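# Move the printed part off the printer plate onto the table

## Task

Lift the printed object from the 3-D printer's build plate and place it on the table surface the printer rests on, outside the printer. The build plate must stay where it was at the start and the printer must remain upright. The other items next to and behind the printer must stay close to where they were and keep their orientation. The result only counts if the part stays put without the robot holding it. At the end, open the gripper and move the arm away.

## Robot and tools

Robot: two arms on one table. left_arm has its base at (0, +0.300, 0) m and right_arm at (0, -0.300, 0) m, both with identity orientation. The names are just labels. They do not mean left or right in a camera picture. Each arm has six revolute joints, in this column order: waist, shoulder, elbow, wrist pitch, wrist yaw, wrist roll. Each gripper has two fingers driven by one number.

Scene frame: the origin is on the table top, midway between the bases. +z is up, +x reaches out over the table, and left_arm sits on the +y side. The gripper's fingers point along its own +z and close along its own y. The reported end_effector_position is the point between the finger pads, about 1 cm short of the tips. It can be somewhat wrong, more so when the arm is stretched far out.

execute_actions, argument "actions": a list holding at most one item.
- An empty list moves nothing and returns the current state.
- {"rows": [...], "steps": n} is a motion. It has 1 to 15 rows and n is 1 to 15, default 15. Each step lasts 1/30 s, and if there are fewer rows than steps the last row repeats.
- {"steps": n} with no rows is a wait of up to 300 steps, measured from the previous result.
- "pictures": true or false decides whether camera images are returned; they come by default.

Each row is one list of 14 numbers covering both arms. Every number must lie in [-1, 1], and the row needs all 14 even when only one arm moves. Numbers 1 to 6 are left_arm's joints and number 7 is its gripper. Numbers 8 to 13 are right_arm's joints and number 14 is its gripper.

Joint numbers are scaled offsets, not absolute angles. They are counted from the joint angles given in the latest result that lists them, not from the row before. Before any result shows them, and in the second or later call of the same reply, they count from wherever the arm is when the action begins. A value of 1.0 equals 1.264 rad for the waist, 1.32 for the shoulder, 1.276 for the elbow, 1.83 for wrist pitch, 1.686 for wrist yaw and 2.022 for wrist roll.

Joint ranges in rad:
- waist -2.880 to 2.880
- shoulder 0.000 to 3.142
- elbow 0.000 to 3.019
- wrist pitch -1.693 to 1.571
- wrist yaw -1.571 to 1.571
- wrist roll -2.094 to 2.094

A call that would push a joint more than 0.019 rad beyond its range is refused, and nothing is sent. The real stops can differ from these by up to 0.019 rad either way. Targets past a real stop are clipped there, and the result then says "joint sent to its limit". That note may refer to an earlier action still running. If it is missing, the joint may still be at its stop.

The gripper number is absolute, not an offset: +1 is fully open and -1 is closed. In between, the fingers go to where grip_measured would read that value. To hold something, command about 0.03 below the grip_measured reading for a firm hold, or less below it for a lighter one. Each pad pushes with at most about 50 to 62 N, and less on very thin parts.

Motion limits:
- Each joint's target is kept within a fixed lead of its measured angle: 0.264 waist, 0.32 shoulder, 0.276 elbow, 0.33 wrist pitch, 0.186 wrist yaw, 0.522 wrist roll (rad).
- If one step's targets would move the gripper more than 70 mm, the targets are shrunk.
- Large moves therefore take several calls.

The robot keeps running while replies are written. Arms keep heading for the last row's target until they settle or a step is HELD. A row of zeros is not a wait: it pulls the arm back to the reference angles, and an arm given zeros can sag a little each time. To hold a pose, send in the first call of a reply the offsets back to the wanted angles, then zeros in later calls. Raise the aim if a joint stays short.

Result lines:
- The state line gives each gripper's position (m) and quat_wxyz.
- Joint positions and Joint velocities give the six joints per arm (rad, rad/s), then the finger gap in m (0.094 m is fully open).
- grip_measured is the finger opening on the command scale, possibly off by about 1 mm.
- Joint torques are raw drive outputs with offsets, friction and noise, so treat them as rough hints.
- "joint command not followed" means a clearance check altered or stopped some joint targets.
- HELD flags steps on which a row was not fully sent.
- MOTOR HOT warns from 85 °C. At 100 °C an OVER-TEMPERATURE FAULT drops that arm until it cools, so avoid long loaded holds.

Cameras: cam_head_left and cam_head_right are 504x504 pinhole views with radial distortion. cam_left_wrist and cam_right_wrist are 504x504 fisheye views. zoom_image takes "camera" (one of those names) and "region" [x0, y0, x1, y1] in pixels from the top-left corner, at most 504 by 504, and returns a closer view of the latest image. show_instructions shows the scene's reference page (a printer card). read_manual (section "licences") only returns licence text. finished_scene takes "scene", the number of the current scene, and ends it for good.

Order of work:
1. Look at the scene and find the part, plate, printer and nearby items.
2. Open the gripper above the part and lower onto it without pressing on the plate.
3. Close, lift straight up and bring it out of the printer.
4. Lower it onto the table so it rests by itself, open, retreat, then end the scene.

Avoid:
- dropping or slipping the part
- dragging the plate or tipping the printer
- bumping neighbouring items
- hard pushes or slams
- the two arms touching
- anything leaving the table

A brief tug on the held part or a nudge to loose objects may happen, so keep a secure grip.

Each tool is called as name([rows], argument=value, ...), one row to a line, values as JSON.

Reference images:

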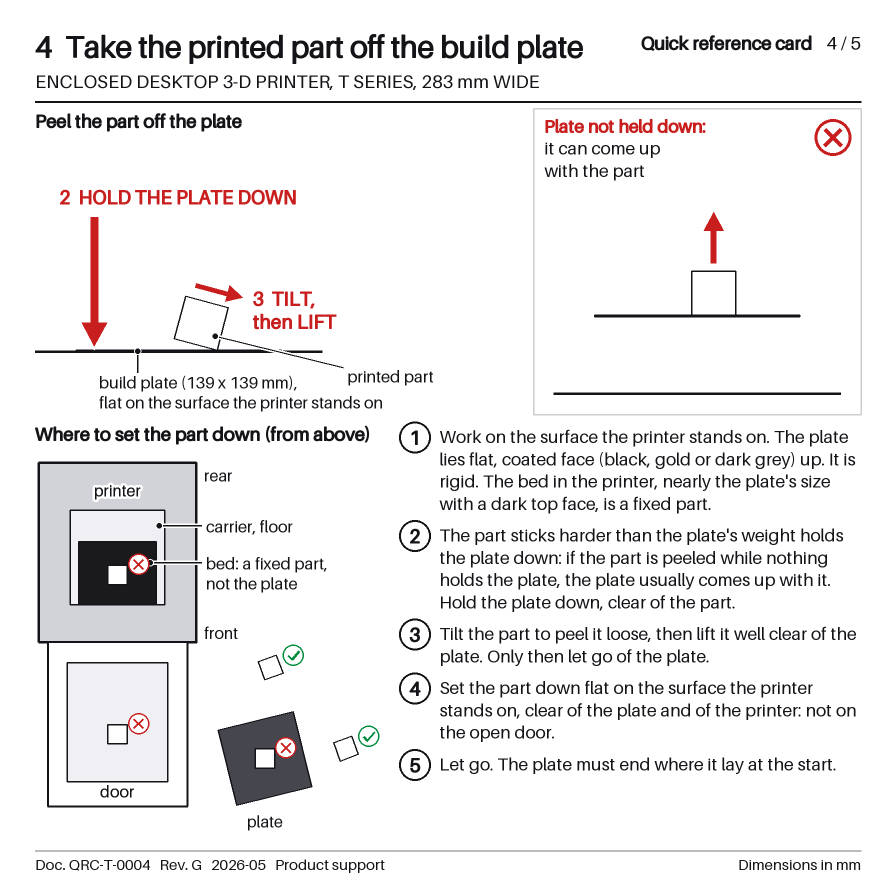

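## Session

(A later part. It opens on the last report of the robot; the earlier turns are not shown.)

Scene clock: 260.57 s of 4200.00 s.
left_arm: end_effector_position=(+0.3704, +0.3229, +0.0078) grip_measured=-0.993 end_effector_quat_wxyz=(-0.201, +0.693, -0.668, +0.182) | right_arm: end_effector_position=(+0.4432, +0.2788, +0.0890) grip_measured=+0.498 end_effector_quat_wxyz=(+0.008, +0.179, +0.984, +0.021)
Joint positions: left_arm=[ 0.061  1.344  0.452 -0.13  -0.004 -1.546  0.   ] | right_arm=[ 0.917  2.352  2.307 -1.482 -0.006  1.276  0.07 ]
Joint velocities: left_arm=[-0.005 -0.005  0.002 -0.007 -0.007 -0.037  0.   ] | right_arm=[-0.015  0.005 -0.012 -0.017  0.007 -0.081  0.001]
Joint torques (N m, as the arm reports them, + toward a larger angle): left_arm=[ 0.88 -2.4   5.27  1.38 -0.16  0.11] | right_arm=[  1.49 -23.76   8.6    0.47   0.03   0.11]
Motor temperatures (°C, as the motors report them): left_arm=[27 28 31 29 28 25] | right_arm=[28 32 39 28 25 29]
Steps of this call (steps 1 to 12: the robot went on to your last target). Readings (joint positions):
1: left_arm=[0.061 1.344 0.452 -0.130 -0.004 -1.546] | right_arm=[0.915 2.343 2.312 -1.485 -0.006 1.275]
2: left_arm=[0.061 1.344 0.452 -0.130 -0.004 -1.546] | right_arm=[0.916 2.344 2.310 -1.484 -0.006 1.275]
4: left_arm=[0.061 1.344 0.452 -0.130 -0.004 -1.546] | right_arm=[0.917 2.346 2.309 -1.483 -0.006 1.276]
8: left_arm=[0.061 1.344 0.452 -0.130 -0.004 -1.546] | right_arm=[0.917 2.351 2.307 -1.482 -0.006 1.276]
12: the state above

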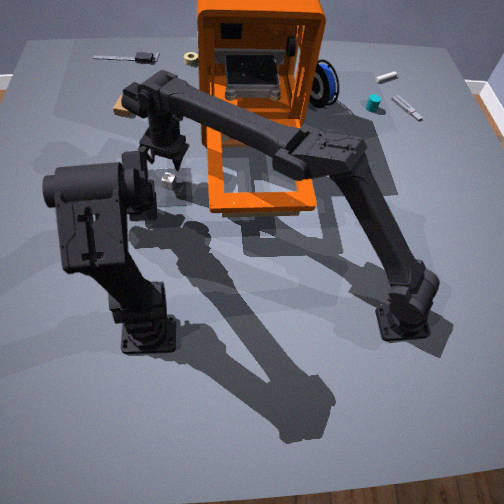

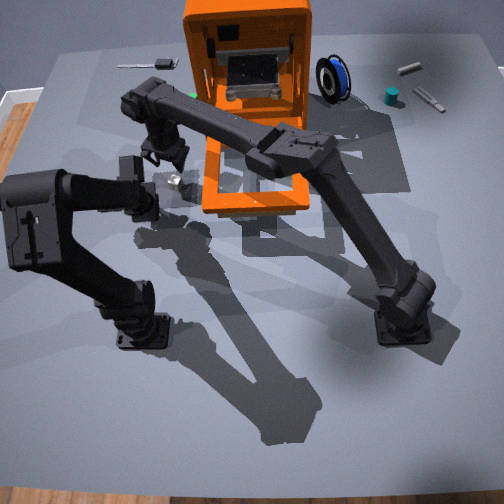

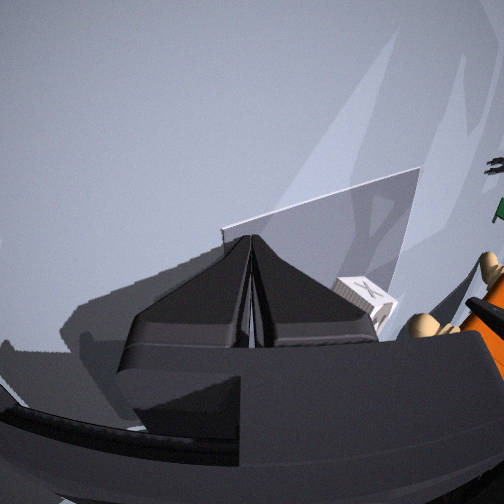

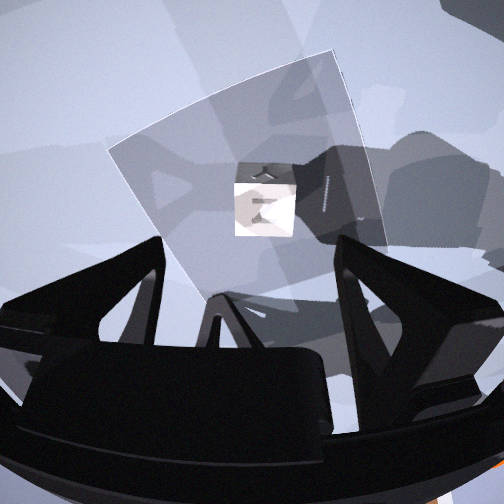

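execute_actions([
  {"rows": [[0,0.01,-0.008,0,0,0,-1, 0,0.026,-0.007,0.006,0,0,0.5],[0,0,0,0.005,0,0,-1, 0,0.028,-0.008,0.006,0,0,0.5],[0,-0.008,0.008,0.012,0,0,-1, 0,0.03,-0.009,0.006,0,0,0.5],[0,-0.008,0.008,0.019,0,0,-1, 0,0.032,-0.01,0.006,0,0,0.5],[0,-0.008,0.008,0.026,0,0,-1, 0,0.034,-0.011,0.006,0,0,0.5],[0,-0.008,0.008,0.031,0,0,-1, 0,0.036,-0.012,0.006,0,0,0.5],[0,-0.004,0.008,0.035,0,0,-1, 0,0.038,-0.013,0.006,0,0,0.5],[0,0.002,0.008,0.035,0,0,-1, 0,0.04,-0.014,0.006,0,0,0.5],[0,0.008,0.008,0.035,0,0,-1, 0,0.042,-0.015,0.006,0,0,0.5],[0,0.013,0.008,0.035,0,0,-1, 0,0.044,-0.016,0.006,0,0,0.5],[0,0.018,0.008,0.035,0,0,-1, 0,0.045,-0.0165,0.006,0,0,0.5],[0,0.023,0.008,0.035,0,0,-1, 0,0.046,-0.0165,0.006,0,0,0.5],[0,0.028,0.006,0.035,0,0,-1, 0,0.047,-0.0165,0.006,0,0,0.5],[0,0.032,0.004,0.035,0,0,-1, 0,0.048,-0.0165,0.006,0,0,0.5],[0,0.036,0.002,0.035,0,0,-1, 0,0.0485,-0.0165,0.006,0,0,0.5]], "steps": 15},
], pictures=false)

execute_actions([
  {"steps": 15},
])

Scene clock: 280.03 s of 4200.00 s.
left_arm: end_effector_position=(+0.3789, +0.3235, +0.0086) grip_measured=-0.993 end_effector_quat_wxyz=(-0.213, +0.690, -0.664, +0.193) | right_arm: end_effector_position=(+0.4407, +0.2755, +0.0687) grip_measured=+0.498 end_effector_quat_wxyz=(-0.000, +0.179, +0.984, +0.006)
Joint positions: left_arm=[ 0.061  1.361  0.452 -0.079 -0.004 -1.546  0.   ] | right_arm=[ 0.917  2.374  2.296 -1.482 -0.006  1.276  0.07 ]
Joint velocities: left_arm=[0.005 0.19  0.002 0.012 0.066 0.022 0.   ] | right_arm=[-0.005  0.103 -0.027  0.007 -0.022 -0.022 -0.   ]
Joint torques (N m, as the arm reports them, + toward a larger angle): left_arm=[ 0.89 -3.46  6.98  2.23 -0.16  0.11] | right_arm=[  0.7  -24.24   8.4    0.35   0.03   0.03]
Motor temperatures (°C, as the motors report them): left_arm=[27 28 30 29 28 25] | right_arm=[28 32 37 28 25 29]
Steps of this call (steps 1 to 15: the robot went on to your last target; steps 16 to 90: nothing new was sent; then 15.97 s passed at rest; steps 91 to 105: all 15 steps of this action). Readings (joint positions):
91: left_arm=[0.061 1.344 0.452 -0.129 -0.004 -1.546] | right_arm=[0.917 2.352 2.307 -1.482 -0.006 1.276]
92: left_arm=[0.061 1.344 0.452 -0.128 -0.004 -1.546] | right_arm=[0.917 2.352 2.307 -1.482 -0.006 1.276]
94: left_arm=[0.061 1.342 0.452 -0.123 -0.004 -1.546] | right_arm=[0.917 2.352 2.307 -1.482 -0.006 1.276]
98: left_arm=[0.061 1.342 0.452 -0.090 -0.004 -1.546] | right_arm=[0.917 2.355 2.304 -1.482 -0.006 1.276]
105: the state above

Scene clock: 280.53 s of 4200.00 s.
left_arm: end_effector_position=(+0.3802, +0.3236, +0.0078) grip_measured=-0.993 end_effector_quat_wxyz=(-0.215, +0.689, -0.664, +0.194) | right_arm: end_effector_position=(+0.4395, +0.2740, +0.0579) grip_measured=+0.498 end_effector_quat_wxyz=(-0.004, +0.179, +0.984, -0.002)
Joint positions: left_arm=[ 0.061  1.367  0.453 -0.07  -0.004 -1.546  0.   ] | right_arm=[ 0.917  2.388  2.293 -1.482 -0.006  1.276  0.07 ]
Joint velocities: left_arm=[-0.005  0.005 -0.012 -0.002  0.007  0.066  0.001] | right_arm=[-0.015 -0.005  0.022 -0.002 -0.051  0.007  0.   ]
Joint torques (N m, as the arm reports them, + toward a larger angle): left_arm=[ 0.89 -2.97  6.89  1.9  -0.16  0.11] | right_arm=[  0.59 -24.58   8.6    0.29   0.03   0.03]
Motor temperatures (°C, as the motors report them): left_arm=[27 28 30 29 28 25] | right_arm=[28 32 37 28 25 29]
Steps of this call (steps 1 to 15: the robot went on to your last target). Readings (joint positions):
1: left_arm=[0.061 1.366 0.452 -0.075 -0.004 -1.546] | right_arm=[0.917 2.378 2.296 -1.482 -0.006 1.276]
2: left_arm=[0.061 1.366 0.453 -0.071 -0.004 -1.546] | right_arm=[0.917 2.381 2.295 -1.482 -0.006 1.276]
4: left_arm=[0.061 1.367 0.453 -0.070 -0.004 -1.546] | right_arm=[0.917 2.385 2.293 -1.482 -0.006 1.276]
8: left_arm=[0.061 1.367 0.453 -0.070 -0.004 -1.546] | right_arm=[0.917 2.388 2.293 -1.482 -0.006 1.276]
15: the state above

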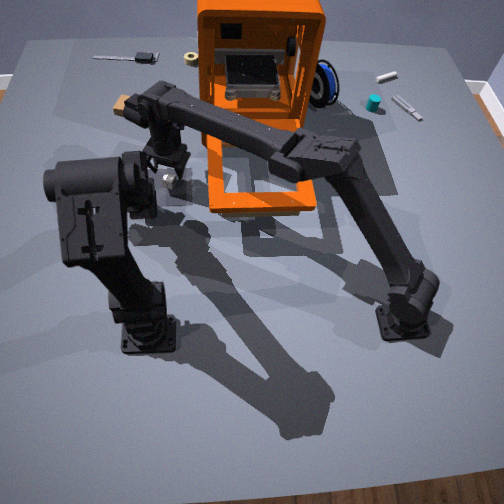

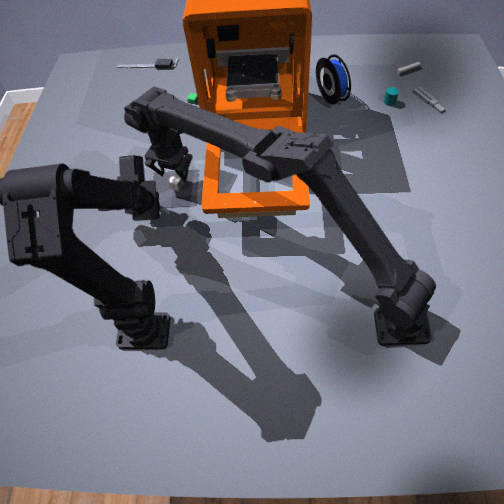

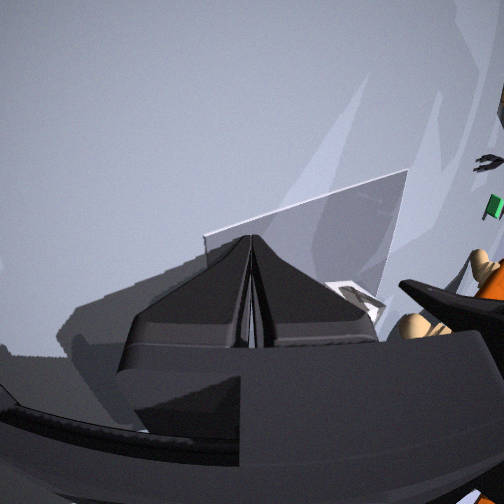

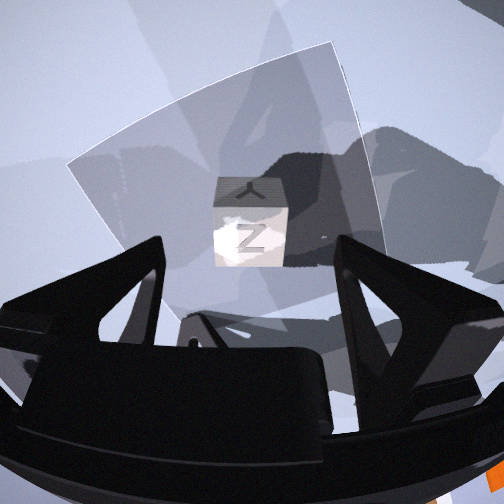

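zoom_image(camera="cam_right_wrist", region=[140, 160, 360, 300])

Region (140, 160, 360, 300) of cam_right_wrist's 504x504 image, scaled by 2.291, with more detail than that image has; it fills the top 321 rows of this view, and the rest is white.

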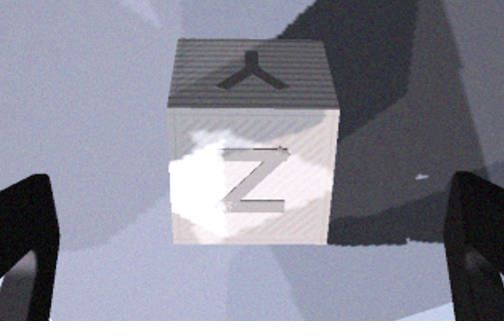

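execute_actions([
  {"rows": [[0,0.02,0,0.001,0,0,-1, 0,0.022,-0.007,0.008,0,0,0.5],[0,0.022,-0.003,-0.001,0,0,-1, 0,0.023,-0.009,0.01,0,0,0.5],[0,0.024,-0.006,-0.003,0,0,-1, 0,0.024,-0.012,0.012,0,0,0.5],[0,0.026,-0.009,-0.005,0,0,-1, 0,0.025,-0.015,0.015,0,0,0.5],[0,0.028,-0.012,-0.007,0,0,-1, 0,0.026,-0.018,0.018,0,0,0.5],[0,0.03,-0.015,-0.009,0,0,-1, 0,0.027,-0.021,0.021,0,0,0.5],[0,0.032,-0.018,-0.011,0,0,-1, 0,0.028,-0.024,0.024,0,0,0.5],[0,0.034,-0.021,-0.013,0,0,-1, 0,0.029,-0.027,0.027,0,0,0.5],[0,0.036,-0.024,-0.015,0,0,-1, 0,0.03,-0.03,0.03,0,0,0.5],[0,0.038,-0.027,-0.017,0,0,-1, 0,0.031,-0.033,0.033,0,0,0.5],[0,0.04,-0.03,-0.019,0,0,-1, 0,0.032,-0.036,0.035,0,0,0.5],[0,0.042,-0.032,-0.021,0,0,-1, 0,0.0325,-0.039,0.037,0,0,0.5],[0,0.044,-0.034,-0.022,0,0,-1, 0,0.033,-0.041,0.039,0,0,0.5],[0,0.044,-0.034,-0.022,0,0,-1, 0,0.0333,-0.043,0.0405,0,0,0.5],[0,0.044,-0.034,-0.022,0,0,-1, 0,0.0333,-0.0437,0.0414,0,0,0.5]], "steps": 15},
], pictures=false)

execute_actions([
  {"steps": 15},
])

Scene clock: 298.40 s of 4200.00 s.
left_arm: end_effector_position=(+0.3789, +0.3235, +0.0061) grip_measured=-0.993 end_effector_quat_wxyz=(-0.213, +0.690, -0.665, +0.193) | right_arm: end_effector_position=(+0.4405, +0.2753, +0.0385) grip_measured=+0.498 end_effector_quat_wxyz=(-0.001, +0.179, +0.984, +0.003)
Joint positions: left_arm=[ 0.061  1.369  0.451 -0.07  -0.004 -1.546  0.   ] | right_arm=[ 0.917  2.392  2.25  -1.424 -0.006  1.276  0.07 ]
Joint velocities: left_arm=[ 0.005 -0.005  0.022 -0.022  0.022 -0.007  0.001] | right_arm=[-0.005  0.024 -0.061  0.066  0.037 -0.066  0.001]
Joint torques (N m, as the arm reports them, + toward a larger angle): left_arm=[ 0.93 -0.51  3.4   0.28 -0.16  0.11] | right_arm=[  0.68 -24.08   8.32   0.4    0.03   0.02]
Motor temperatures (°C, as the motors report them): left_arm=[27 28 30 29 28 25] | right_arm=[28 33 36 28 25 29]
Steps of this call (steps 1 to 15: the robot went on to your last target; steps 16 to 90: nothing new was sent; then 14.37 s passed at rest; steps 91 to 105: all 15 steps of this action). Readings (joint positions):
91: left_arm=[0.061 1.367 0.453 -0.070 -0.004 -1.546] | right_arm=[0.917 2.388 2.293 -1.482 -0.006 1.276]
92: left_arm=[0.061 1.367 0.453 -0.070 -0.004 -1.546] | right_arm=[0.917 2.388 2.293 -1.480 -0.006 1.276]
94: left_arm=[0.061 1.368 0.453 -0.070 -0.004 -1.546] | right_arm=[0.917 2.388 2.290 -1.474 -0.006 1.276]
98: left_arm=[0.061 1.369 0.452 -0.070 -0.004 -1.546] | right_arm=[0.917 2.388 2.276 -1.454 -0.006 1.276]
105: the state above

Scene clock: 298.90 s of 4200.00 s.
left_arm: end_effector_position=(+0.3789, +0.3235, +0.0061) grip_measured=-0.993 end_effector_quat_wxyz=(-0.213, +0.690, -0.665, +0.193) | right_arm: end_effector_position=(+0.4399, +0.2745, +0.0314) grip_measured=+0.498 end_effector_quat_wxyz=(-0.003, +0.179, +0.984, +0.000)
Joint positions: left_arm=[ 0.061  1.369  0.451 -0.07  -0.004 -1.546  0.   ] | right_arm=[ 0.917  2.4    2.245 -1.418 -0.006  1.276  0.07 ]
Joint velocities: left_arm=[-0.005 -0.005 -0.027  0.012 -0.051 -0.007 -0.   ] | right_arm=[-0.005 -0.005  0.007  0.007 -0.022 -0.037 -0.001]
Joint torques (N m, as the arm reports them, + toward a larger angle): left_arm=[ 0.87 -0.27  3.32  0.32 -0.16  0.11] | right_arm=[  0.64 -24.07   8.57   0.37   0.03   0.03]
Motor temperatures (°C, as the motors report them): left_arm=[27 28 30 29 28 25] | right_arm=[28 33 36 28 25 29]
Steps of this call (steps 1 to 15: the robot went on to your last target). Readings (joint positions):
1: left_arm=[0.061 1.369 0.451 -0.070 -0.004 -1.546] | right_arm=[0.917 2.394 2.248 -1.422 -0.006 1.276]
2: left_arm=[0.061 1.369 0.451 -0.070 -0.004 -1.546] | right_arm=[0.917 2.395 2.246 -1.420 -0.006 1.276]
4: left_arm=[0.061 1.369 0.451 -0.070 -0.004 -1.546] | right_arm=[0.917 2.398 2.245 -1.419 -0.006 1.276]
8: left_arm=[0.061 1.369 0.451 -0.070 -0.004 -1.546] | right_arm=[0.917 2.400 2.245 -1.419 -0.006 1.276]
15: the state above
All arms were judged still, so your last target was given up. Only a new action makes them travel on or press farther. Fingers that are still opening or closing keep moving.

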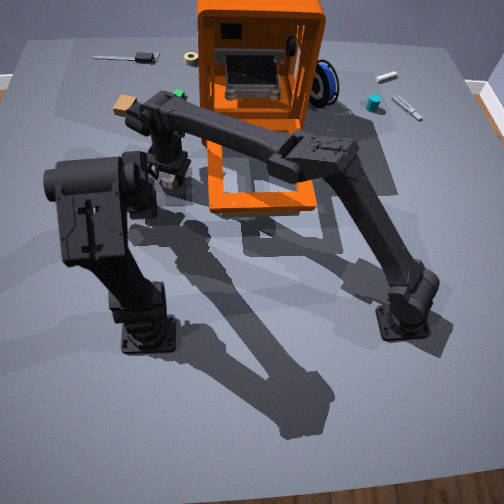

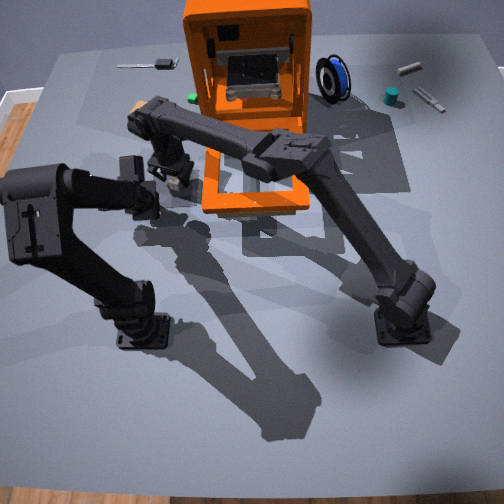

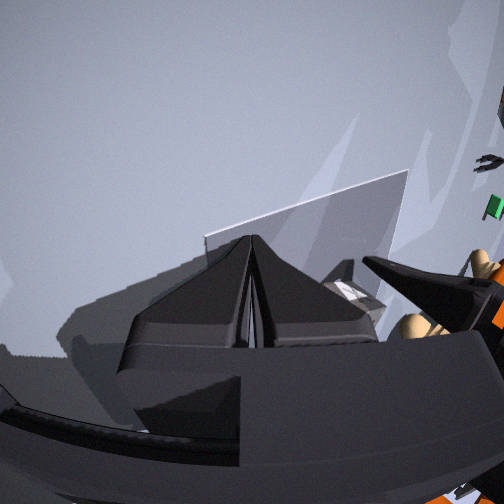

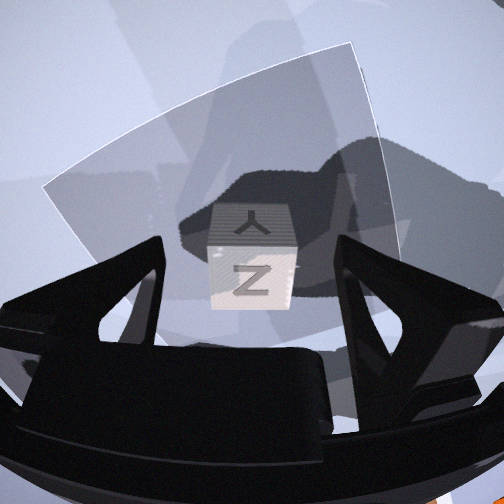

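execute_actions([
  {"rows": [[0,0.0425,-0.0325,-0.022,0,0,-1, 0,0.0245,-0.007,0.0075,0,0,0.4],[0,0.0425,-0.0325,-0.022,0,0,-1, 0,0.025,-0.008,0.0085,0,0,0.3],[0,0.0425,-0.0325,-0.022,0,0,-1, 0,0.025,-0.009,0.009,0,0,0.2],[0,0.0425,-0.0325,-0.022,0,0,-1, 0,0.025,-0.01,0.01,0,0,0.1],[0,0.0425,-0.0325,-0.022,0,0,-1, 0,0.025,-0.01,0.01,0,0,0],[0,0.0425,-0.0325,-0.022,0,0,-1, 0,0.025,-0.01,0.01,0,0,-0.1],[0,0.0425,-0.0325,-0.022,0,0,-1, 0,0.025,-0.01,0.01,0,0,-0.18],[0,0.0425,-0.0325,-0.022,0,0,-1, 0,0.025,-0.01,0.01,0,0,-0.24],[0,0.0425,-0.0325,-0.022,0,0,-1, 0,0.025,-0.01,0.01,0,0,-0.28],[0,0.0425,-0.0325,-0.022,0,0,-1, 0,0.025,-0.01,0.01,0,0,-0.31],[0,0.0425,-0.0325,-0.022,0,0,-1, 0,0.025,-0.01,0.01,0,0,-0.33],[0,0.0425,-0.0325,-0.022,0,0,-1, 0,0.025,-0.01,0.01,0,0,-0.345],[0,0.0425,-0.0325,-0.022,0,0,-1, 0,0.025,-0.01,0.01,0,0,-0.36],[0,0.0425,-0.0325,-0.022,0,0,-1, 0,0.025,-0.01,0.01,0,0,-0.375],[0,0.0425,-0.0325,-0.022,0,0,-1, 0,0.025,-0.01,0.01,0,0,-0.39]], "steps": 15},
], pictures=false)

execute_actions([
  {"steps": 8},
])

Scene clock: 312.13 s of 4200.00 s.
left_arm: end_effector_position=(+0.3789, +0.3235, +0.0061) grip_measured=-0.993 end_effector_quat_wxyz=(-0.213, +0.690, -0.665, +0.193) | right_arm: end_effector_position=(+0.4405, +0.2753, +0.0304) grip_measured=-0.374 end_effector_quat_wxyz=(-0.002, +0.179, +0.984, +0.002)
Joint positions: left_arm=[ 0.061  1.369  0.451 -0.07  -0.004 -1.546  0.   ] | right_arm=[ 0.917  2.4    2.242 -1.411 -0.006  1.276  0.029]
Joint velocities: left_arm=[-0.015 -0.034 -0.007 -0.022  0.007  0.11  -0.001] | right_arm=[-0.015 -0.015  0.007  0.002 -0.037 -0.007 -0.008]
Joint torques (N m, as the arm reports them, + toward a larger angle): left_arm=[ 0.96 -0.13  3.31  0.25 -0.16  0.11] | right_arm=[  0.4  -24.17   8.38   0.32   0.08   0.04]
Motor temperatures (°C, as the motors report them): left_arm=[27 28 30 29 28 25] | right_arm=[28 33 36 28 25 29]
Steps of this call (steps 1 to 90: nothing new was sent; then 9.73 s passed at rest; steps 91 to 105: all 15 steps of this action). Readings (joint positions):
91: left_arm=[0.061 1.369 0.451 -0.070 -0.004 -1.546] | right_arm=[0.917 2.400 2.245 -1.418 -0.006 1.276]
92: left_arm=[0.061 1.369 0.451 -0.070 -0.004 -1.546] | right_arm=[0.917 2.400 2.245 -1.417 -0.006 1.276]
94: left_arm=[0.061 1.369 0.451 -0.070 -0.004 -1.546] | right_arm=[0.917 2.400 2.245 -1.414 -0.006 1.276]
98: left_arm=[0.061 1.369 0.451 -0.070 -0.004 -1.546] | right_arm=[0.917 2.400 2.245 -1.412 -0.006 1.276]
105: the state above

Scene clock: 312.40 s of 4200.00 s.
left_arm: end_effector_position=(+0.3789, +0.3235, +0.0061) grip_measured=-0.993 end_effector_quat_wxyz=(-0.213, +0.690, -0.665, +0.193) | right_arm: end_effector_position=(+0.4405, +0.2753, +0.0304) grip_measured=-0.376 end_effector_quat_wxyz=(-0.002, +0.179, +0.984, +0.002)
Joint positions: left_arm=[ 0.061  1.369  0.451 -0.07  -0.004 -1.546  0.   ] | right_arm=[ 0.917  2.4    2.242 -1.411 -0.006  1.276  0.029]
Joint velocities: left_arm=[-0.015 -0.005 -0.017  0.007  0.037  0.007 -0.   ] | right_arm=[-0.005 -0.005 -0.017  0.012  0.037 -0.11  -0.   ]
Joint torques (N m, as the arm reports them, + toward a larger angle): left_arm=[ 0.87 -0.22  3.34  0.32 -0.16  0.11] | right_arm=[  0.61 -24.12   8.3    0.35   0.03   0.03]
Motor temperatures (°C, as the motors report them): left_arm=[27 28 30 29 28 25] | right_arm=[28 33 36 28 25 29]
Steps of this call (steps 1 to 8: the robot went on to your last target). Readings (joint positions):
1: left_arm=[0.061 1.369 0.451 -0.070 -0.004 -1.546] | right_arm=[0.917 2.400 2.242 -1.411 -0.006 1.276]
2: left_arm=[0.061 1.369 0.451 -0.070 -0.004 -1.546] | right_arm=[0.917 2.400 2.242 -1.411 -0.006 1.276]
4: left_arm=[0.061 1.369 0.451 -0.070 -0.004 -1.546] | right_arm=[0.917 2.400 2.242 -1.411 -0.006 1.276]
8: the state above

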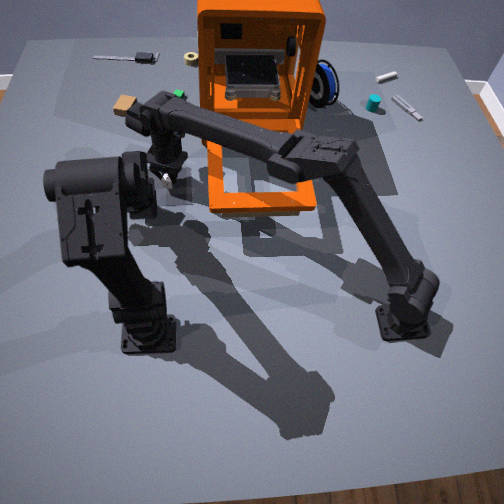

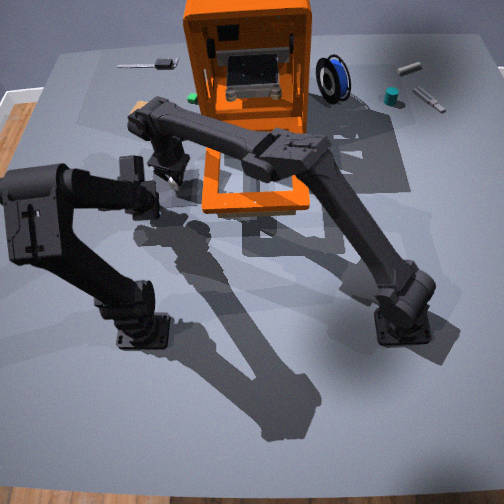

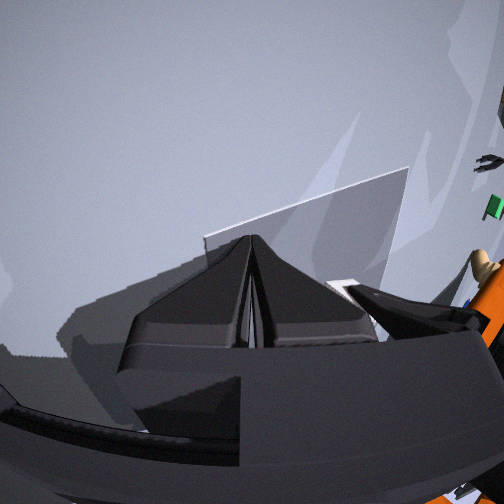

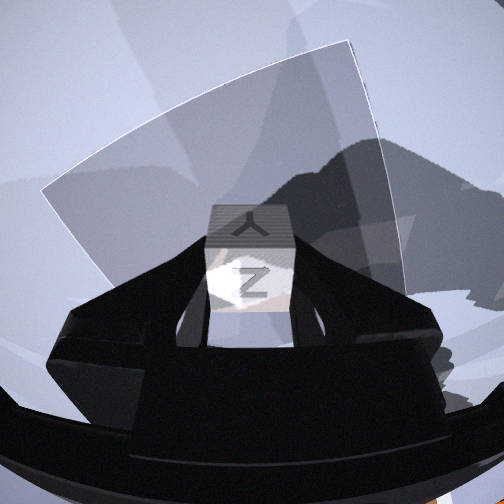

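execute_actions([
  {"rows": [[0,0.045,-0.034,-0.023,0,0,-1, -0.004,0.012,-0.006,0.007,-0.002,0,-0.41],[0,0.047,-0.036,-0.024,0,0,-1, -0.006,0.003,-0.008,0.008,-0.004,0,-0.41],[0,0.049,-0.038,-0.025,0,0,-1, -0.007,0,-0.012,0.011,-0.005,0,-0.41],[0,0.051,-0.039,-0.026,0,0,-1, -0.0075,-0.003,-0.018,0.015,-0.006,0,-0.41],[0,0.053,-0.04,-0.027,0,0,-1, -0.008,-0.007,-0.025,0.02,-0.007,0,-0.41],[0,0.053,-0.04,-0.027,0,0,-1, -0.0085,-0.011,-0.033,0.026,-0.008,0,-0.41],[0,0.053,-0.04,-0.027,0,0,-1, -0.009,-0.016,-0.042,0.032,-0.01,0,-0.41],[0,0.053,-0.04,-0.027,0,0,-1, -0.0095,-0.021,-0.051,0.038,-0.011,0,-0.41],[0,0.053,-0.04,-0.027,0,0,-1, -0.01,-0.026,-0.06,0.045,-0.012,0,-0.41],[0,0.053,-0.04,-0.027,0,0,-1, -0.0105,-0.031,-0.069,0.051,-0.014,0,-0.41],[0,0.053,-0.04,-0.027,0,0,-1, -0.011,-0.036,-0.077,0.057,-0.015,0,-0.41],[0,0.053,-0.04,-0.027,0,0,-1, -0.0115,-0.04,-0.085,0.062,-0.016,0,-0.41],[0,0.053,-0.04,-0.027,0,0,-1, -0.012,-0.043,-0.091,0.067,-0.017,0,-0.41],[0,0.053,-0.04,-0.027,0,0,-1, -0.0125,-0.045,-0.095,0.07,-0.018,0,-0.41],[0,0.053,-0.04,-0.027,0,0,-1, -0.0127,-0.0462,-0.098,0.072,-0.018,0,-0.41]], "steps": 15},
], pictures=false)

execute_actions([
  {"steps": 12},
])

Scene clock: 344.17 s of 4200.00 s.
left_arm: end_effector_position=(+0.3785, +0.3234, +0.0057) grip_measured=-0.993 end_effector_quat_wxyz=(-0.212, +0.690, -0.665, +0.192) | right_arm: end_effector_position=(+0.4400, +0.2742, +0.0308) grip_measured=-0.384 end_effector_quat_wxyz=(+0.001, +0.181, +0.983, +0.033)
Joint positions: left_arm=[ 0.061  1.37   0.45  -0.07  -0.004 -1.546  0.   ] | right_arm=[ 0.911  2.343  2.137 -1.304 -0.028  1.276  0.029]
Joint velocities: left_arm=[-0.005 -0.015 -0.002 -0.012 -0.022  0.022  0.   ] | right_arm=[-0.015 -0.112 -0.188  0.188 -0.051  0.037  0.   ]
Joint torques (N m, as the arm reports them, + toward a larger angle): left_arm=[ 0.87  0.88  2.62 -0.03 -0.16  0.11] | right_arm=[ -0.29 -25.83   8.26   0.44  -0.24   0.02]
Motor temperatures (°C, as the motors report them): left_arm=[27 28 29 29 28 25] | right_arm=[28 33 36 28 25 29]
Steps of this call (steps 1 to 15: the robot went on to your last target; steps 16 to 90: nothing new was sent; then 28.27 s passed at rest; steps 91 to 105: all 15 steps of this action). Readings (joint positions):
91: left_arm=[0.061 1.369 0.450 -0.070 -0.004 -1.546] | right_arm=[0.917 2.400 2.242 -1.411 -0.006 1.276]
92: left_arm=[0.061 1.369 0.450 -0.070 -0.004 -1.546] | right_arm=[0.917 2.400 2.242 -1.411 -0.006 1.276]
94: left_arm=[0.061 1.370 0.450 -0.070 -0.004 -1.546] | right_arm=[0.916 2.398 2.238 -1.407 -0.007 1.276]
98: left_arm=[0.061 1.370 0.450 -0.070 -0.004 -1.546] | right_arm=[0.915 2.381 2.206 -1.375 -0.014 1.276]
105: the state above

Scene clock: 344.57 s of 4200.00 s.
left_arm: end_effector_position=(+0.3785, +0.3234, +0.0057) grip_measured=-0.993 end_effector_quat_wxyz=(-0.212, +0.690, -0.665, +0.192) | right_arm: end_effector_position=(+0.4400, +0.2740, +0.0306) grip_measured=-0.384 end_effector_quat_wxyz=(+0.002, +0.181, +0.983, +0.036)
Joint positions: left_arm=[ 0.061  1.37   0.45  -0.07  -0.004 -1.546  0.   ] | right_arm=[ 0.911  2.338  2.127 -1.294 -0.029  1.276  0.029]
Joint velocities: left_arm=[ 0.005  0.005  0.012  0.017 -0.037 -0.051  0.001] | right_arm=[-0.005 -0.005 -0.012  0.012 -0.007 -0.095 -0.001]
Joint torques (N m, as the arm reports them, + toward a larger angle): left_arm=[ 0.92  0.9   2.62 -0.02 -0.16  0.11] | right_arm=[ -0.04 -25.89   8.19   0.63  -0.22   0.02]
Motor temperatures (°C, as the motors report them): left_arm=[27 28 29 29 28 25] | right_arm=[28 33 36 28 25 29]
Steps of this call (steps 1 to 12: the robot went on to your last target). Readings (joint positions):
1: left_arm=[0.061 1.370 0.450 -0.070 -0.004 -1.546] | right_arm=[0.911 2.341 2.132 -1.299 -0.029 1.276]
2: left_arm=[0.061 1.370 0.450 -0.070 -0.004 -1.546] | right_arm=[0.911 2.339 2.129 -1.296 -0.029 1.276]
4: left_arm=[0.061 1.370 0.450 -0.070 -0.004 -1.546] | right_arm=[0.911 2.338 2.128 -1.295 -0.029 1.276]
8: left_arm=[0.061 1.370 0.450 -0.070 -0.004 -1.546] | right_arm=[0.911 2.338 2.127 -1.294 -0.029 1.276]
12: the state above

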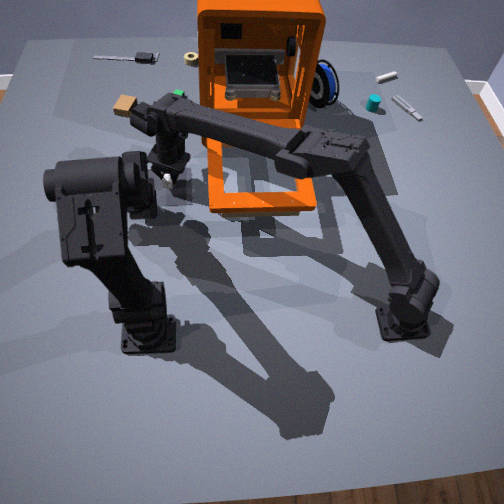

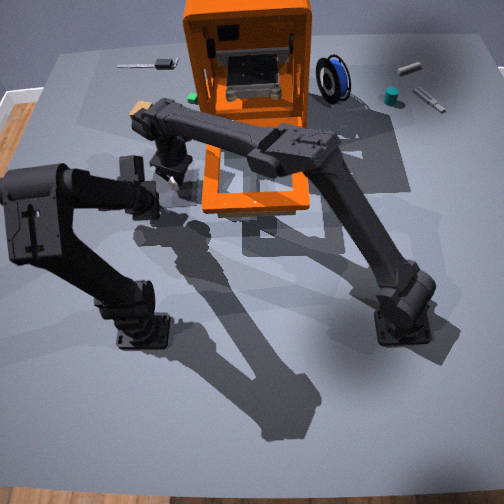

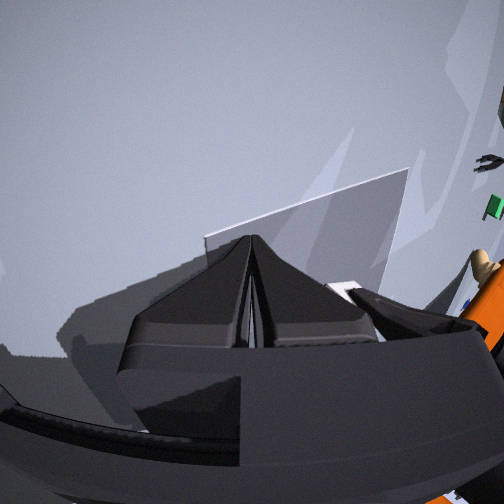

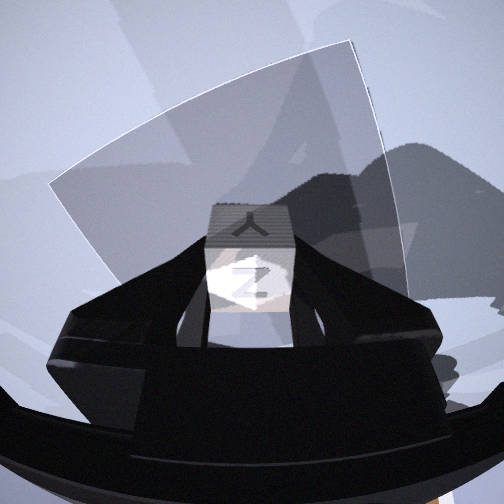

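execute_actions([
  {"rows": [[0,0.0523,-0.0392,-0.027,0,0,-1, -0.008,0,-0.01,0.0095,-0.004,0,-0.415],[0,0.0523,-0.0392,-0.027,0,0,-1, -0.0085,-0.002,-0.014,0.013,-0.005,0,-0.415],[0,0.0523,-0.0392,-0.027,0,0,-1, -0.009,-0.006,-0.022,0.019,-0.006,0,-0.415],[0,0.0523,-0.0392,-0.027,0,0,-1, -0.0095,-0.011,-0.032,0.027,-0.007,0,-0.415],[0,0.0523,-0.0392,-0.027,0,0,-1, -0.01,-0.018,-0.044,0.037,-0.009,0,-0.415],[0,0.0523,-0.0392,-0.027,0,0,-1, -0.0105,-0.025,-0.058,0.048,-0.011,0,-0.415],[0,0.0523,-0.0392,-0.027,0,0,-1, -0.011,-0.033,-0.073,0.06,-0.013,0,-0.415],[0,0.0523,-0.0392,-0.027,0,0,-1, -0.012,-0.041,-0.088,0.072,-0.015,0,-0.415],[0,0.0523,-0.0392,-0.027,0,0,-1, -0.013,-0.049,-0.103,0.084,-0.017,0,-0.415],[0,0.0523,-0.0392,-0.027,0,0,-1, -0.0135,-0.057,-0.118,0.095,-0.019,0,-0.415],[0,0.0523,-0.0392,-0.027,0,0,-1, -0.014,-0.064,-0.131,0.106,-0.021,0,-0.415],[0,0.0523,-0.0392,-0.027,0,0,-1, -0.0145,-0.07,-0.143,0.115,-0.0225,0,-0.415],[0,0.0523,-0.0392,-0.027,0,0,-1, -0.015,-0.075,-0.153,0.123,-0.024,0,-0.415],[0,0.0523,-0.0392,-0.027,0,0,-1, -0.0155,-0.079,-0.161,0.129,-0.025,0,-0.415],[0,0.0523,-0.0392,-0.027,0,0,-1, -0.016,-0.0815,-0.1657,0.1333,-0.0255,0,-0.415]], "steps": 15},
], pictures=false)

execute_actions([
  {"steps": 10},
])

Scene clock: 357.50 s of 4200.00 s.
left_arm: end_effector_position=(+0.3785, +0.3234, +0.0057) grip_measured=-0.993 end_effector_quat_wxyz=(-0.212, +0.690, -0.665, +0.192) | right_arm: end_effector_position=(+0.4389, +0.2715, +0.0320) grip_measured=-0.385 end_effector_quat_wxyz=(+0.014, +0.183, +0.978, +0.098)
Joint positions: left_arm=[ 0.061  1.37   0.45  -0.07  -0.004 -1.546  0.   ] | right_arm=[ 0.901  2.239  1.941 -1.086 -0.065  1.276  0.029]
Joint velocities: left_arm=[-0.015 -0.024  0.002 -0.007  0.007  0.022 -0.   ] | right_arm=[-0.005 -0.161 -0.3    0.359 -0.066  0.007  0.   ]
Joint torques (N m, as the arm reports them, + toward a larger angle): left_arm=[ 0.97  0.88  2.64 -0.03 -0.16  0.11] | right_arm=[ -0.71 -24.59   8.46   0.55  -0.2    0.01]
Motor temperatures (°C, as the motors report them): left_arm=[27 28 29 29 28 25] | right_arm=[28 34 36 28 25 29]
Steps of this call (steps 1 to 15: the robot went on to your last target; steps 16 to 90: nothing new was sent; then 9.43 s passed at rest; steps 91 to 105: all 15 steps of this action). Readings (joint positions):
91: left_arm=[0.061 1.370 0.450 -0.070 -0.004 -1.546] | right_arm=[0.911 2.338 2.127 -1.294 -0.029 1.276]
92: left_arm=[0.061 1.370 0.450 -0.070 -0.004 -1.546] | right_arm=[0.911 2.337 2.126 -1.293 -0.030 1.276]
94: left_arm=[0.061 1.370 0.450 -0.070 -0.004 -1.546] | right_arm=[0.910 2.331 2.114 -1.280 -0.032 1.276]
98: left_arm=[0.061 1.370 0.450 -0.070 -0.004 -1.546] | right_arm=[0.907 2.300 2.057 -1.216 -0.044 1.276]
105: the state above

Scene clock: 357.83 s of 4200.00 s.
left_arm: end_effector_position=(+0.3785, +0.3234, +0.0057) grip_measured=-0.993 end_effector_quat_wxyz=(-0.212, +0.690, -0.665, +0.192) | right_arm: end_effector_position=(+0.4388, +0.2714, +0.0321) grip_measured=-0.385 end_effector_quat_wxyz=(+0.016, +0.182, +0.978, +0.103)
Joint positions: left_arm=[ 0.061  1.37   0.45  -0.07  -0.004 -1.546  0.   ] | right_arm=[ 0.901  2.231  1.926 -1.067 -0.067  1.276  0.029]
Joint velocities: left_arm=[ 0.005 -0.005  0.002  0.007 -0.051  0.022  0.   ] | right_arm=[-0.005 -0.005 -0.012 -0.007 -0.022  0.081  0.   ]
Joint torques (N m, as the arm reports them, + toward a larger angle): left_arm=[ 0.91  0.84  2.64 -0.03 -0.16  0.11] | right_arm=[ -0.07 -24.82   8.28   1.    -0.21   0.01]
Motor temperatures (°C, as the motors report them): left_arm=[27 28 29 29 28 25] | right_arm=[28 34 36 28 25 29]
Steps of this call (steps 1 to 10: the robot went on to your last target). Readings (joint positions):
1: left_arm=[0.061 1.370 0.450 -0.070 -0.004 -1.546] | right_arm=[0.901 2.235 1.934 -1.076 -0.067 1.276]
2: left_arm=[0.061 1.370 0.450 -0.070 -0.004 -1.546] | right_arm=[0.901 2.233 1.929 -1.071 -0.067 1.276]
4: left_arm=[0.061 1.370 0.450 -0.070 -0.004 -1.546] | right_arm=[0.901 2.232 1.926 -1.068 -0.067 1.276]
8: left_arm=[0.061 1.370 0.450 -0.070 -0.004 -1.546] | right_arm=[0.901 2.231 1.926 -1.067 -0.067 1.276]
10: the state above

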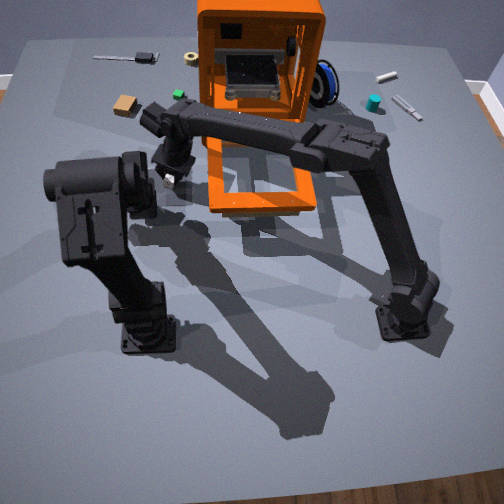

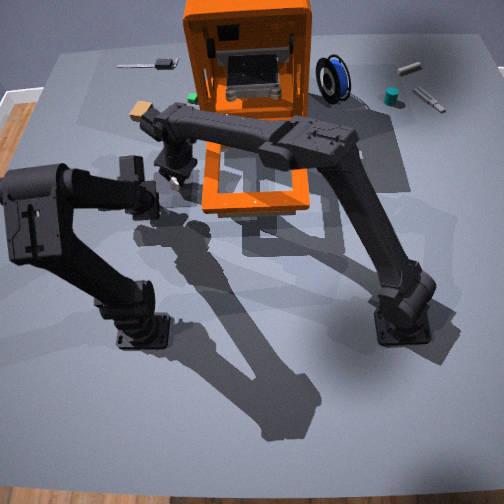

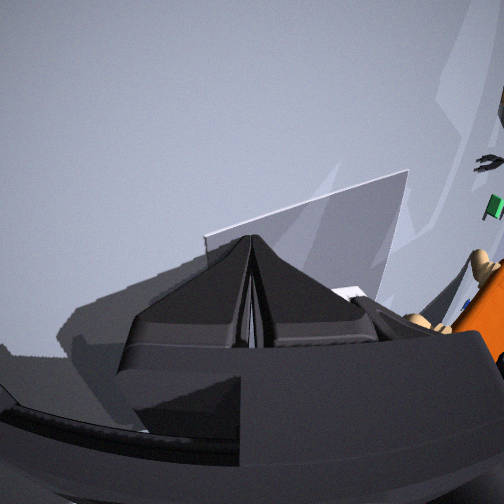

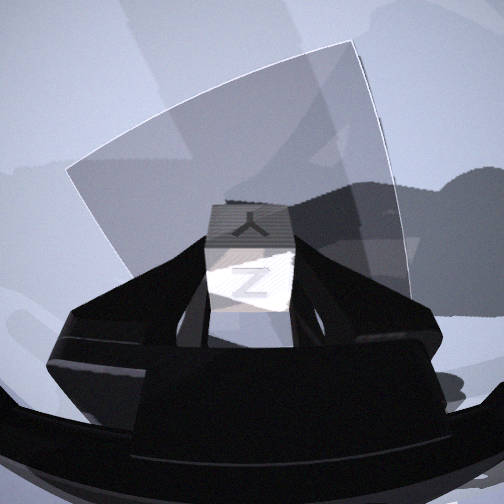

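execute_actions([
  {"rows": [[0,0.0523,-0.0392,-0.027,0,0,-1, -0.004,-0.001,0,0.004,-0.002,0,-0.415],[0,0.0523,-0.0392,-0.027,0,0,-1, -0.004,-0.002,0.004,0.004,-0.002,0,-0.415],[0,0.0523,-0.0392,-0.027,0,0,-1, -0.004,-0.004,0.008,0.004,-0.002,0,-0.415],[0,0.0523,-0.0392,-0.027,0,0,-1, -0.004,-0.006,0.01,0.004,-0.002,0,-0.415],[0,0.0523,-0.0392,-0.027,0,0,-1, -0.004,-0.009,0.01,0.004,-0.002,0,-0.415],[0,0.0523,-0.0392,-0.027,0,0,-1, -0.004,-0.012,0.01,0.004,-0.002,0,-0.415],[0,0.0523,-0.0392,-0.027,0,0,-1, -0.004,-0.016,0.01,0.004,-0.002,0,-0.415],[0,0.0523,-0.0392,-0.027,0,0,-1, -0.004,-0.02,0.01,0.004,-0.002,0,-0.415],[0,0.0523,-0.0392,-0.027,0,0,-1, -0.004,-0.025,0.01,0.004,-0.002,0,-0.415],[0,0.0523,-0.0392,-0.027,0,0,-1, -0.004,-0.03,0.01,0.004,-0.002,0,-0.415],[0,0.0523,-0.0392,-0.027,0,0,-1, -0.004,-0.035,0.01,0.004,-0.002,0,-0.415],[0,0.0523,-0.0392,-0.027,0,0,-1, -0.004,-0.04,0.01,0.004,-0.002,0,-0.415],[0,0.0523,-0.0392,-0.027,0,0,-1, -0.004,-0.044,0.01,0.004,-0.002,0,-0.415],[0,0.0523,-0.0392,-0.027,0,0,-1, -0.004,-0.047,0.01,0.004,-0.002,0,-0.415],[0,0.0523,-0.0392,-0.027,0,0,-1, -0.004,-0.049,0.01,0.004,-0.002,0,-0.415]], "steps": 15},
], pictures=false)

execute_actions([
  {"steps": 10},
])

Scene clock: 369.83 s of 4200.00 s.
left_arm: end_effector_position=(+0.3785, +0.3234, +0.0057) grip_measured=-0.993 end_effector_quat_wxyz=(-0.212, +0.690, -0.665, +0.192) | right_arm: end_effector_position=(+0.4394, +0.2721, +0.0387) grip_measured=-0.385 end_effector_quat_wxyz=(+0.019, +0.182, +0.977, +0.107)
Joint positions: left_arm=[ 0.061  1.37   0.45  -0.07  -0.004 -1.546  0.   ] | right_arm=[ 0.901  2.222  1.926 -1.067 -0.067  1.276  0.029]
Joint velocities: left_arm=[-0.005 -0.015  0.017  0.012  0.007  0.037 -0.   ] | right_arm=[ 0.005 -0.054  0.002  0.007 -0.007 -0.022 -0.   ]
Joint torques (N m, as the arm reports them, + toward a larger angle): left_arm=[ 0.9   0.77  2.56  0.01 -0.16  0.11] | right_arm=[ -0.02 -28.58  10.15   0.56  -0.11   0.01]
Motor temperatures (°C, as the motors report them): left_arm=[27 28 29 29 28 25] | right_arm=[28 34 36 28 25 29]
Steps of this call (steps 1 to 30: the robot went on to your last target; steps 31 to 90: nothing new was sent; then 8.50 s passed at rest; steps 91 to 105: all 15 steps of this action). Readings (joint positions):
91: left_arm=[0.061 1.370 0.450 -0.070 -0.004 -1.546] | right_arm=[0.901 2.231 1.926 -1.067 -0.067 1.276]
92: left_arm=[0.061 1.370 0.450 -0.070 -0.004 -1.546] | right_arm=[0.901 2.231 1.926 -1.067 -0.067 1.276]
94: left_arm=[0.061 1.370 0.450 -0.070 -0.004 -1.546] | right_arm=[0.901 2.231 1.926 -1.067 -0.067 1.276]
98: left_arm=[0.061 1.370 0.450 -0.070 -0.004 -1.546] | right_arm=[0.901 2.230 1.926 -1.067 -0.067 1.276]
105: the state above

Scene clock: 370.17 s of 4200.00 s.
left_arm: end_effector_position=(+0.3779, +0.3234, +0.0051) grip_measured=-0.994 end_effector_quat_wxyz=(-0.212, +0.690, -0.665, +0.192) | right_arm: end_effector_position=(+0.4404, +0.2734, +0.0526) grip_measured=-0.385 end_effector_quat_wxyz=(+0.023, +0.182, +0.976, +0.116)
Joint positions: left_arm=[ 0.061  1.37   0.449 -0.07  -0.004 -1.546  0.   ] | right_arm=[ 0.901  2.202  1.926 -1.067 -0.067  1.276  0.029]
Joint velocities: left_arm=[-0.015 -0.015 -0.007 -0.012 -0.051 -0.066  0.001] | right_arm=[-0.005 -0.132  0.012 -0.007  0.081 -0.037  0.001]
Joint torques (N m, as the arm reports them, + toward a larger angle): left_arm=[ 0.63  0.76  2.75  0.   -0.14  0.12] | right_arm=[  0.1  -26.25  10.21   0.66  -0.14   0.01]
Motor temperatures (°C, as the motors report them): left_arm=[27 28 29 29 28 25] | right_arm=[28 34 36 28 25 29]
Steps of this call (steps 1 to 10: the robot went on to your last target). Readings (joint positions):
1: left_arm=[0.061 1.370 0.450 -0.070 -0.004 -1.546] | right_arm=[0.901 2.220 1.926 -1.067 -0.067 1.276]
2: left_arm=[0.061 1.369 0.450 -0.070 -0.004 -1.546] | right_arm=[0.901 2.217 1.926 -1.067 -0.067 1.276]
4: left_arm=[0.061 1.368 0.450 -0.070 -0.004 -1.546] | right_arm=[0.901 2.213 1.926 -1.067 -0.067 1.276]
8: left_arm=[0.061 1.367 0.450 -0.070 -0.004 -1.546] | right_arm=[0.901 2.208 1.926 -1.067 -0.067 1.276]
10: the state above

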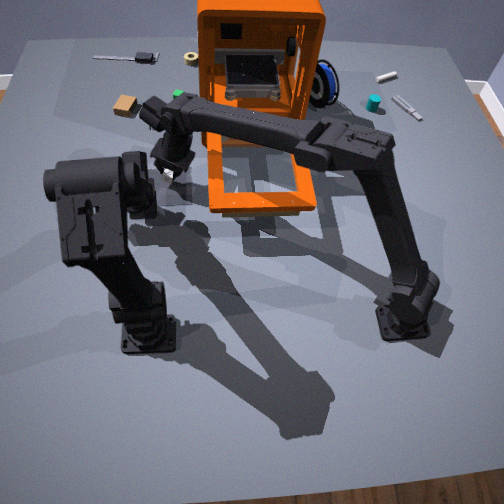

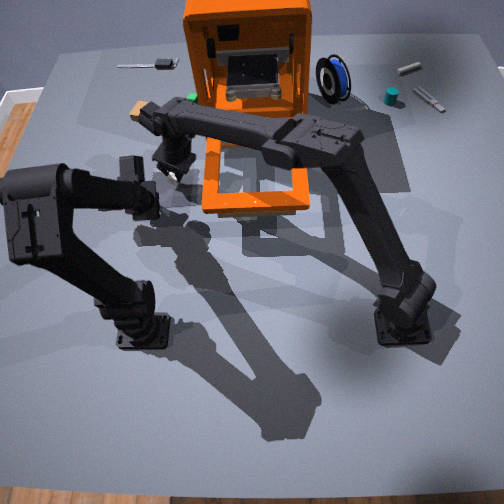

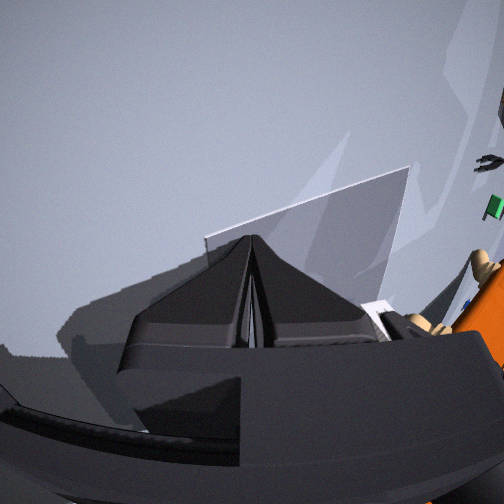

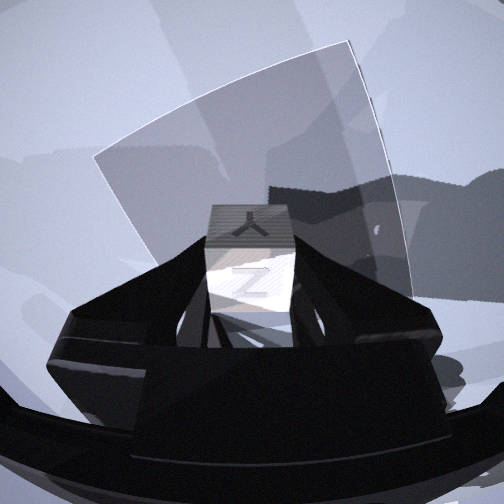

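execute_actions(actions=[])

Scene clock: 372.27 s of 4200.00 s.
left_arm: end_effector_position=(+0.3779, +0.3234, +0.0051) grip_measured=-0.994 end_effector_quat_wxyz=(-0.212, +0.690, -0.665, +0.192) | right_arm: end_effector_position=(+0.4422, +0.2757, +0.0853) grip_measured=-0.385 end_effector_quat_wxyz=(+0.034, +0.180, +0.974, +0.136)
Joint positions: left_arm=[ 0.061  1.37   0.449 -0.07  -0.004 -1.546  0.   ] | right_arm=[ 0.901  2.156  1.926 -1.067 -0.067  1.276  0.029]
Joint velocities: left_arm=[-0.024 -0.005 -0.002  0.007  0.007  0.007  0.001] | right_arm=[-0.005  0.005  0.007 -0.017 -0.11  -0.007 -0.   ]
Joint torques (N m, as the arm reports them, + toward a larger angle): left_arm=[ 0.94  0.9   2.73 -0.02 -0.16  0.11] | right_arm=[  0.32 -23.13  10.44   0.76  -0.13   0.  ]
Motor temperatures (°C, as the motors report them): left_arm=[27 28 29 29 28 25] | right_arm=[28 34 36 28 25 29]
Steps of this call (steps 1 to 30: the robot went on to your last target; steps 31 to 63: nothing new was sent). Readings (joint positions):
1: left_arm=[0.061 1.370 0.449 -0.070 -0.004 -1.546] | right_arm=[0.901 2.197 1.926 -1.067 -0.067 1.276]
2: left_arm=[0.061 1.370 0.449 -0.070 -0.004 -1.546] | right_arm=[0.901 2.192 1.926 -1.067 -0.067 1.276]
4: left_arm=[0.061 1.370 0.449 -0.070 -0.004 -1.546] | right_arm=[0.901 2.180 1.926 -1.067 -0.067 1.276]
8: left_arm=[0.061 1.370 0.449 -0.070 -0.004 -1.546] | right_arm=[0.901 2.160 1.926 -1.067 -0.067 1.276]
63: the state above
All arms were judged still, so your last target was given up. Only a new action makes them travel on or press farther. Fingers that are still opening or closing keep moving.

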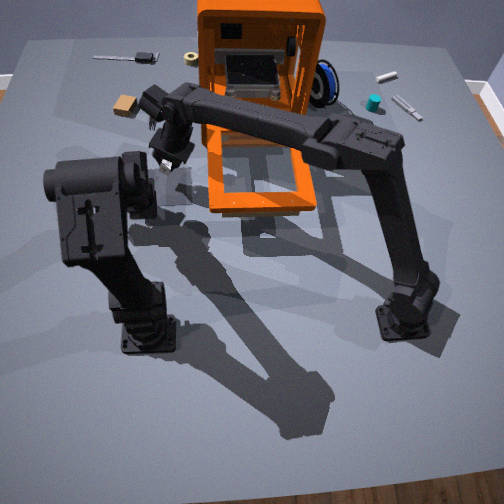

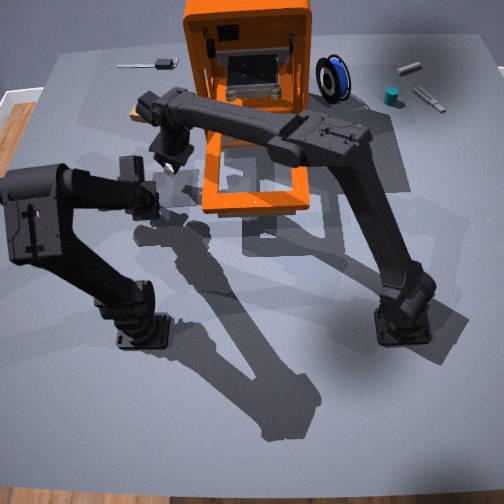

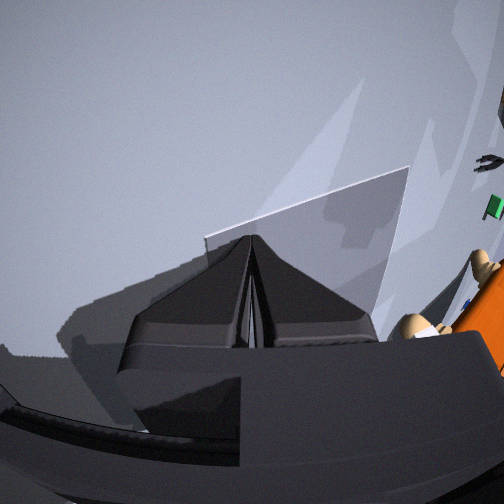

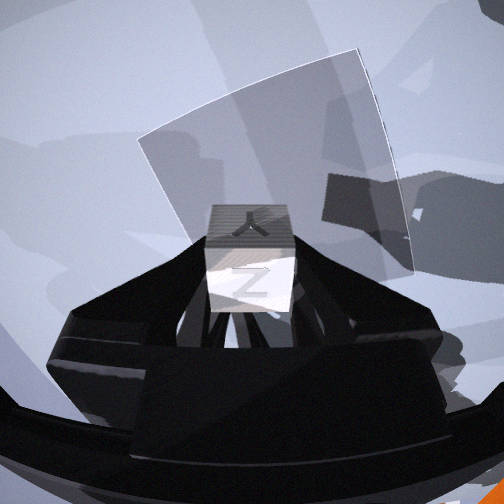

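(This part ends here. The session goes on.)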